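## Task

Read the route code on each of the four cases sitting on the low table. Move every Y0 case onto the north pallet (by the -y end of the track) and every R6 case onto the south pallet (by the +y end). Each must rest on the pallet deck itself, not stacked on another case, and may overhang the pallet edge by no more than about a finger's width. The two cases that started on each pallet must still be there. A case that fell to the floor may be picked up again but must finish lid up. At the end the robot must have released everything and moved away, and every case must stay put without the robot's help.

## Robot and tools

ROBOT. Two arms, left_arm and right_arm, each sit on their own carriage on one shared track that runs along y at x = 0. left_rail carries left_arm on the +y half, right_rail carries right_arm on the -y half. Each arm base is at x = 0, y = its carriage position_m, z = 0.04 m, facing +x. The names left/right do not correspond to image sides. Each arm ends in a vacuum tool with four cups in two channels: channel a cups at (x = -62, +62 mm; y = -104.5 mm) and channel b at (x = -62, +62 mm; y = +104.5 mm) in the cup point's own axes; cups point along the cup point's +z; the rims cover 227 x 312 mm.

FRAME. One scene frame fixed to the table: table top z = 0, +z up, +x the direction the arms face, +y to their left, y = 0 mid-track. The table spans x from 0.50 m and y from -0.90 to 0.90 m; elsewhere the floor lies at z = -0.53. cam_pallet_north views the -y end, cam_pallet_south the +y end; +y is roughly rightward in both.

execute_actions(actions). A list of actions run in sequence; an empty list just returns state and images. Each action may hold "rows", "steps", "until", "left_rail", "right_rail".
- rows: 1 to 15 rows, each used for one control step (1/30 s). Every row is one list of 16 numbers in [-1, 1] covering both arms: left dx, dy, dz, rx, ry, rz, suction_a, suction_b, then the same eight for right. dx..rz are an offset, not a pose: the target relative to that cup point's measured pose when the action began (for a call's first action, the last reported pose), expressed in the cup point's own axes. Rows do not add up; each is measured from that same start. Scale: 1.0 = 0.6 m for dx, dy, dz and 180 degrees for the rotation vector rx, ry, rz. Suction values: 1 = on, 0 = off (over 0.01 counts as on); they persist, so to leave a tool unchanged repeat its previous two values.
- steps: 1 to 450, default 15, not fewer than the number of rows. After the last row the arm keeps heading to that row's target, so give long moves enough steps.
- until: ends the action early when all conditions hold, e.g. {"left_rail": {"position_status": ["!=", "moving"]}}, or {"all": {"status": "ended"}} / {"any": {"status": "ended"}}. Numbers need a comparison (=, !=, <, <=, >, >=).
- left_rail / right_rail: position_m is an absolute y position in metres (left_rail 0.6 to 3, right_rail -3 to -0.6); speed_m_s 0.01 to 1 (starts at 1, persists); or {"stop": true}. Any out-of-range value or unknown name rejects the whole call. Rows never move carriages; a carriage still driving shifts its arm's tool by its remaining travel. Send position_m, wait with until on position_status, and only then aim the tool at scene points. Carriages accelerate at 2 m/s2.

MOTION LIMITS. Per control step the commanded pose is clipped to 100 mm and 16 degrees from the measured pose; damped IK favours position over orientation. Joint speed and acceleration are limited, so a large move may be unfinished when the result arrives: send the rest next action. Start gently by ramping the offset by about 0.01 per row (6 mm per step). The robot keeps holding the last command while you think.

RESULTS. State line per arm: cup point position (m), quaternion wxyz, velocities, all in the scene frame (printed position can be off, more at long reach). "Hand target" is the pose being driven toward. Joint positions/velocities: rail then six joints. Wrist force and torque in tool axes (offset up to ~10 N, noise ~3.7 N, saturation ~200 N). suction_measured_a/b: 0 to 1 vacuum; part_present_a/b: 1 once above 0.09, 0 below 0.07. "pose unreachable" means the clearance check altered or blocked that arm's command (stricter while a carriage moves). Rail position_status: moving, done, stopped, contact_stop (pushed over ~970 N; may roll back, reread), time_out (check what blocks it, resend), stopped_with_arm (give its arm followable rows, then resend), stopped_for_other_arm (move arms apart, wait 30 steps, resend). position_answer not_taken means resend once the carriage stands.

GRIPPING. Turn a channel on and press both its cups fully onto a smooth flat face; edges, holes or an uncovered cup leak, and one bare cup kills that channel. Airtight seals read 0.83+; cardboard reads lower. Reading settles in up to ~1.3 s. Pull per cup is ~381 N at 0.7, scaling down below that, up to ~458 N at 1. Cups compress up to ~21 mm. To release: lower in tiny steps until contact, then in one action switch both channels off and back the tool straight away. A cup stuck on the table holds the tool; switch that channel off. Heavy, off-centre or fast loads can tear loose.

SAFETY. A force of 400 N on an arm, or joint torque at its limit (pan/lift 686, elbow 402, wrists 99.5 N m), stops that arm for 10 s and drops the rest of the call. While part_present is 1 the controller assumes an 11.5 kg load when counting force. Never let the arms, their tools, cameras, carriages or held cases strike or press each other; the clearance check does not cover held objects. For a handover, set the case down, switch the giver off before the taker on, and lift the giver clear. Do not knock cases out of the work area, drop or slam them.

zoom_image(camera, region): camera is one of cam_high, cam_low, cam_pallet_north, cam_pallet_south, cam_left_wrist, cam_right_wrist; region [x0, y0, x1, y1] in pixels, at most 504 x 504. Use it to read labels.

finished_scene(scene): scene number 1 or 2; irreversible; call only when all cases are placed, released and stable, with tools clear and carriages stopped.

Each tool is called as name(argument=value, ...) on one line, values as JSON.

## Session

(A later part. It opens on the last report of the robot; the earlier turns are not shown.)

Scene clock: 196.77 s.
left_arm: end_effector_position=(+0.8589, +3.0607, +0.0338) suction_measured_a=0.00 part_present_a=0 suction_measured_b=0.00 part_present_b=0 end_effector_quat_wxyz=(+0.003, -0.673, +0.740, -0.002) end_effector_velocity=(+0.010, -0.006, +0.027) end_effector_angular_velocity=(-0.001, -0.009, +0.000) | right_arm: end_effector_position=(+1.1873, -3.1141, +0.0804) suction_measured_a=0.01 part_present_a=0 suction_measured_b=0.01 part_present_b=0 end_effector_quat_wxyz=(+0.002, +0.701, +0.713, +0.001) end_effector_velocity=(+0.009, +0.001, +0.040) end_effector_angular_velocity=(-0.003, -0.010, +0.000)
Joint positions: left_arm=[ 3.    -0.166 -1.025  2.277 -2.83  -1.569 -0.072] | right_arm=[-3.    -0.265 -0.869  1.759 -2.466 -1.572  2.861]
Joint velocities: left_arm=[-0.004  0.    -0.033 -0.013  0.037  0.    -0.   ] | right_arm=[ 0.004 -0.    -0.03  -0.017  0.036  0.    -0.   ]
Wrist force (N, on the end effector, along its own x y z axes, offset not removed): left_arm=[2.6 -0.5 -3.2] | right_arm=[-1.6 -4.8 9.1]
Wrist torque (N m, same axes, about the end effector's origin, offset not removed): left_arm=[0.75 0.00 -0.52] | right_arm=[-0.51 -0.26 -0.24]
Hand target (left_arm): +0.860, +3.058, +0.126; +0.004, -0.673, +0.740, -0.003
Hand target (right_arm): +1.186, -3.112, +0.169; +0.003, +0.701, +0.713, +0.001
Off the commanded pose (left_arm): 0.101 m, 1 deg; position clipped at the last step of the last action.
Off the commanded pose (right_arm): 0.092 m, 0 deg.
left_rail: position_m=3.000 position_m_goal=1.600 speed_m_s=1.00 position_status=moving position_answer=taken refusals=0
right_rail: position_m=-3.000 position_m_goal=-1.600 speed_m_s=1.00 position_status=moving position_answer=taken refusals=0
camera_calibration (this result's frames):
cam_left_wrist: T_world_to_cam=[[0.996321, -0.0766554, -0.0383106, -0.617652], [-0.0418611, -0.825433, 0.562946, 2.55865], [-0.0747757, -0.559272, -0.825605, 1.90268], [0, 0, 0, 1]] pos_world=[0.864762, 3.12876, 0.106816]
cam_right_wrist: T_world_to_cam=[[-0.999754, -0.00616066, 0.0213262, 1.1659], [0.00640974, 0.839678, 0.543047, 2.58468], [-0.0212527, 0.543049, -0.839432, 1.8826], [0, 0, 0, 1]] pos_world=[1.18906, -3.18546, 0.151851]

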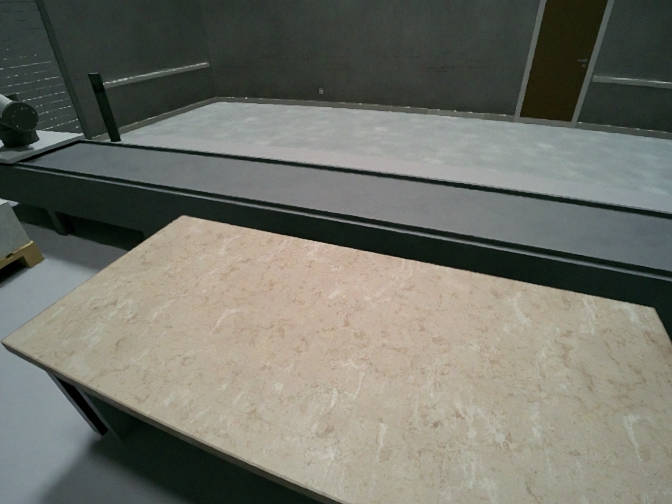

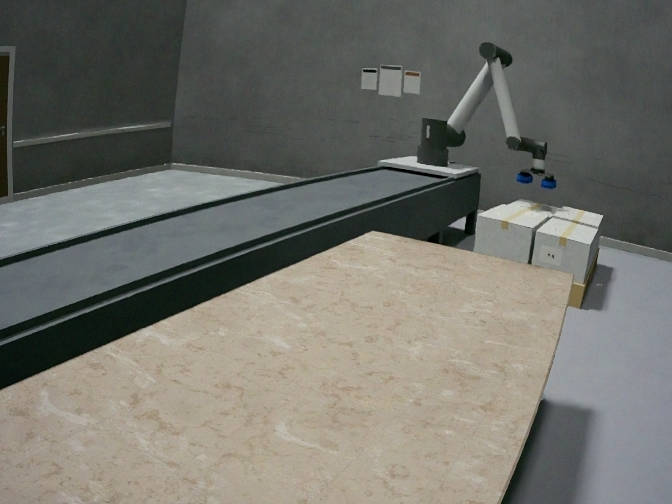

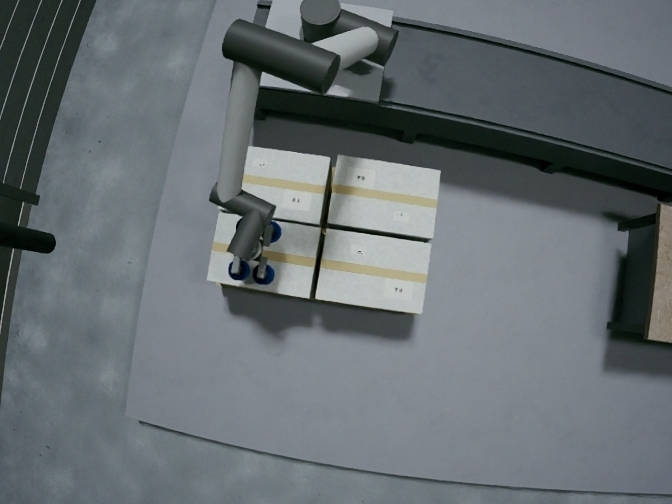

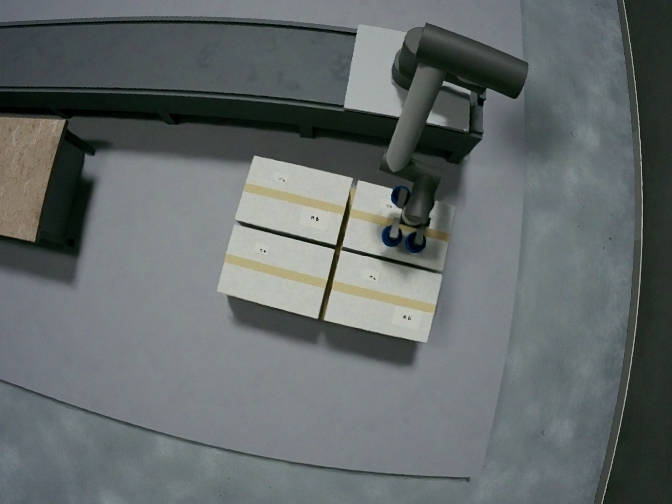

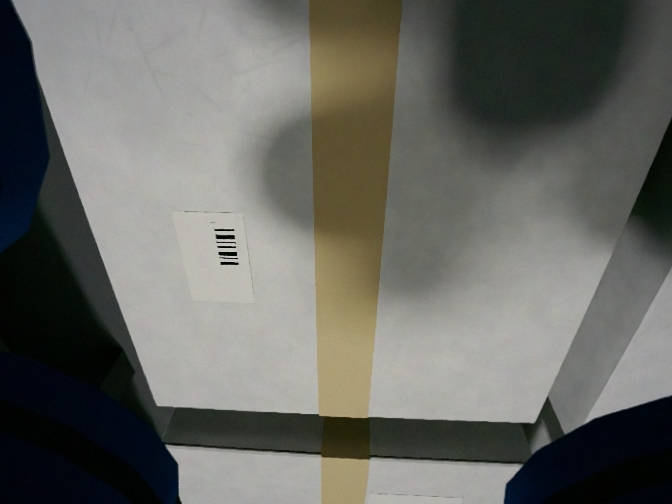

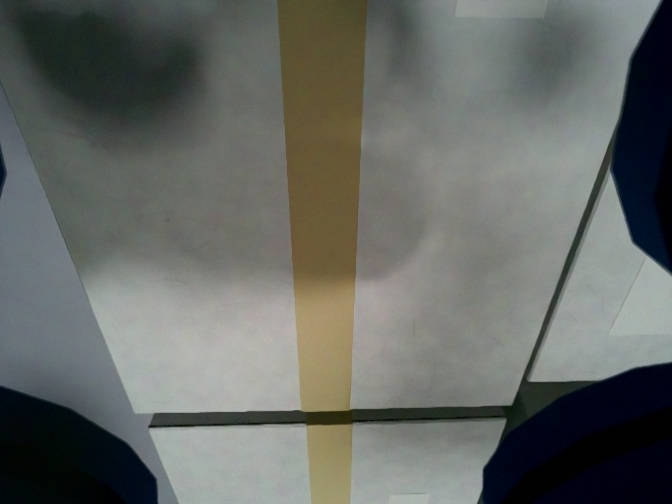

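execute_actions(actions=[])

Scene clock: 199.40 s.
left_arm: end_effector_position=(+0.8597, +1.6600, +0.1257) suction_measured_a=0.00 part_present_a=0 suction_measured_b=0.00 part_present_b=0 end_effector_quat_wxyz=(+0.004, -0.673, +0.740, -0.003) end_effector_velocity=(-0.000, -0.000, -0.000) end_effector_angular_velocity=(-0.000, +0.000, -0.000) | right_arm: end_effector_position=(+1.1865, -1.7141, +0.1690) suction_measured_a=0.01 part_present_a=0 suction_measured_b=0.01 part_present_b=0 end_effector_quat_wxyz=(+0.003, +0.701, +0.713, +0.001) end_effector_velocity=(+0.000, +0.000, -0.000) end_effector_angular_velocity=(+0.000, +0.000, -0.000)
Joint positions: left_arm=[ 1.6   -0.166 -1.153  2.26  -2.687 -1.569 -0.072] | right_arm=[-1.6   -0.265 -0.947  1.741 -2.37  -1.572  2.86 ]
Joint velocities: left_arm=[ 0. -0.  0. -0.  0. -0. -0.] | right_arm=[ 0.  0.  0. -0.  0. -0.  0.]
Wrist force (N, on the end effector, along its own x y z axes, offset not removed): left_arm=[-0.1 -2.6 -3.7] | right_arm=[1.0 -6.0 10.3]
Wrist torque (N m, same axes, about the end effector's origin, offset not removed): left_arm=[0.51 0.44 -0.53] | right_arm=[-0.71 -0.60 -0.30]
Hand target (left_arm): +0.860, +1.660, +0.126; +0.004, -0.673, +0.740, -0.003
Hand target (right_arm): +1.186, -1.714, +0.169; +0.003, +0.701, +0.713, +0.001
Off the commanded pose (left_arm): 0.010 m, 1 deg; position clipped at the last step of the last action.
Off the commanded pose (right_arm): 0.004 m, 0 deg.
left_rail: position_m=1.600 position_m_goal=1.600 speed_m_s=1.00 position_status=done position_answer=taken refusals=0
right_rail: position_m=-1.600 position_m_goal=-1.600 speed_m_s=1.00 position_status=done position_answer=taken refusals=0
camera_calibration (this result's frames):
cam_left_wrist: T_world_to_cam=[[0.996401, -0.0766594, -0.0361624, -0.722548], [-0.0430531, -0.825242, 0.563136, 1.35149], [-0.0730124, -0.559552, -0.825573, 1.19416], [0, 0, 0, 1]] pos_world=[0.865322, 1.72811, 0.198662]
cam_right_wrist: T_world_to_cam=[[-0.999759, -0.00610835, 0.0210798, 1.17194], [0.00631973, 0.83968, 0.543045, 1.36106], [-0.0210174, 0.543048, -0.839439, 1.19643], [0, 0, 0, 1]] pos_world=[1.1882, -1.78541, 0.240505]

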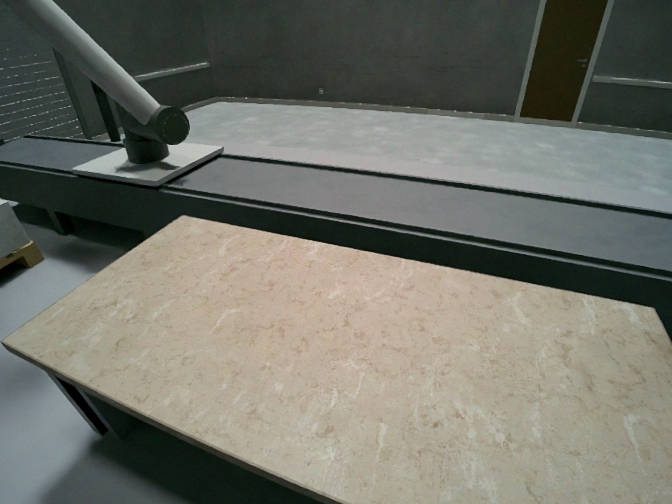

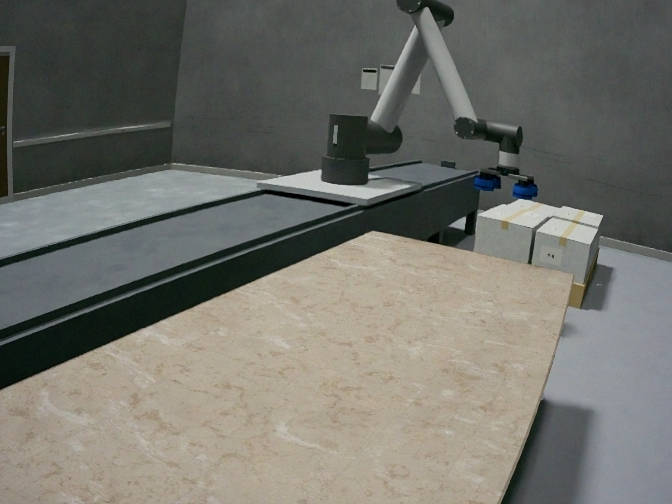

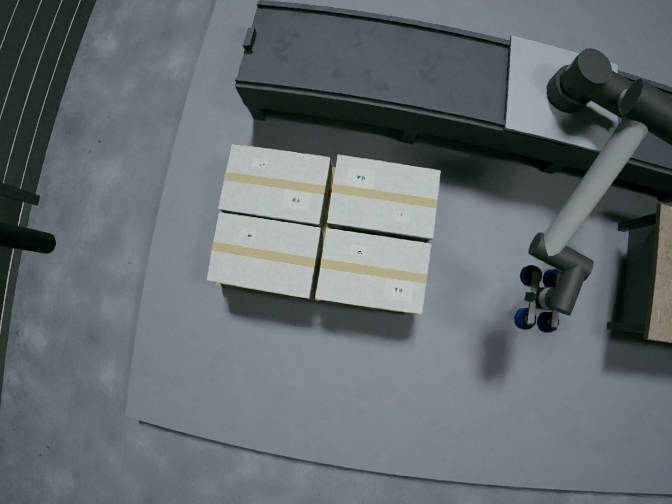

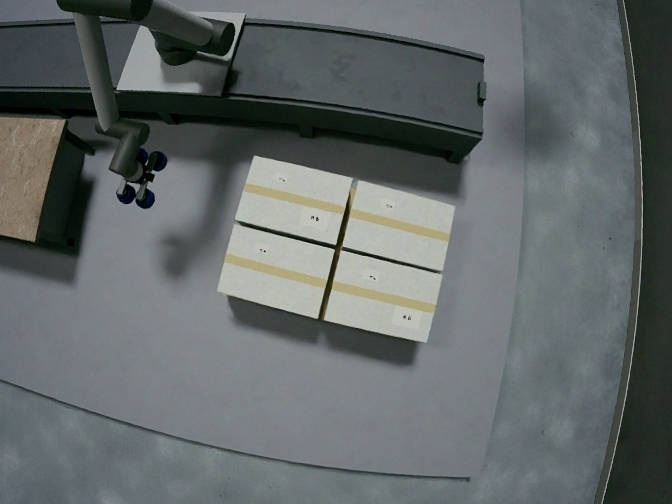

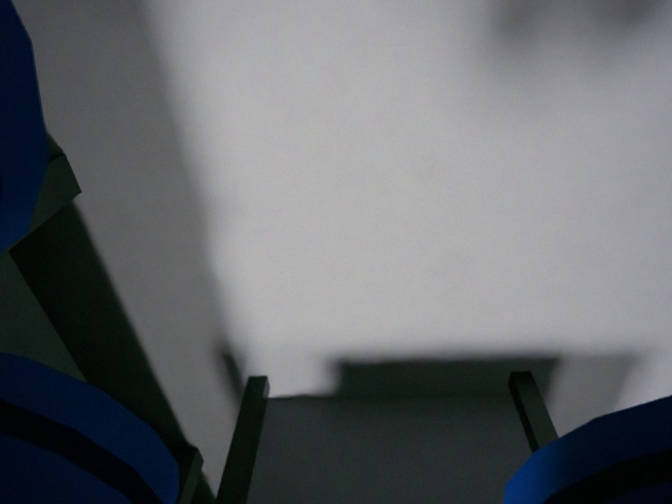

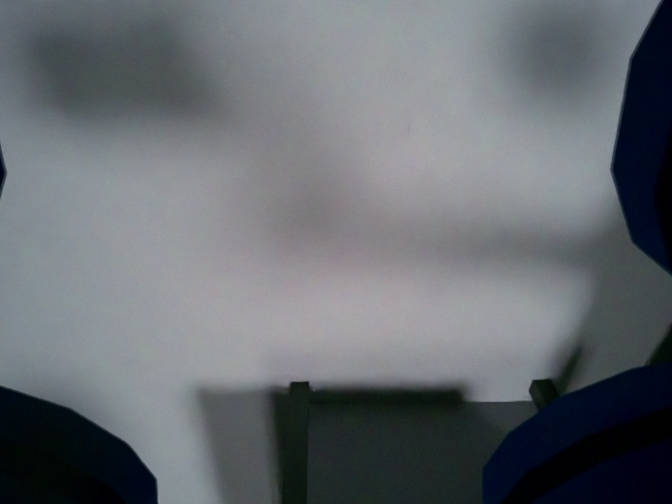

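zoom_image(camera="cam_pallet_north", region=[190, 130, 460, 330])

zoom_image(camera="cam_pallet_south", region=[200, 140, 480, 360])

Region (190, 130, 460, 330) of cam_pallet_north's 672x504 image, scaled by 1.867, with more detail than that image has; it fills the top 373 rows of this view, and the rest is white.

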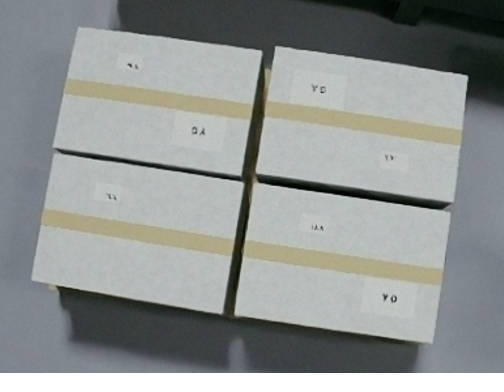

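Region (200, 140, 480, 360) of cam_pallet_south's 672x504 image, scaled by 1.800, with more detail than that image has; it fills the top 396 rows of this view, and the rest is white.

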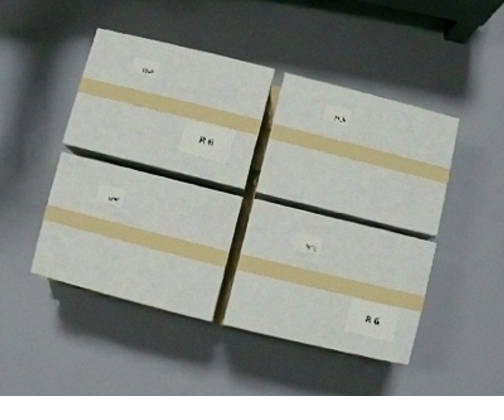

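All eight cases sit on their decks, and both arms are clear.

finished_scene(scene=2)

The scene is finished: the task was done.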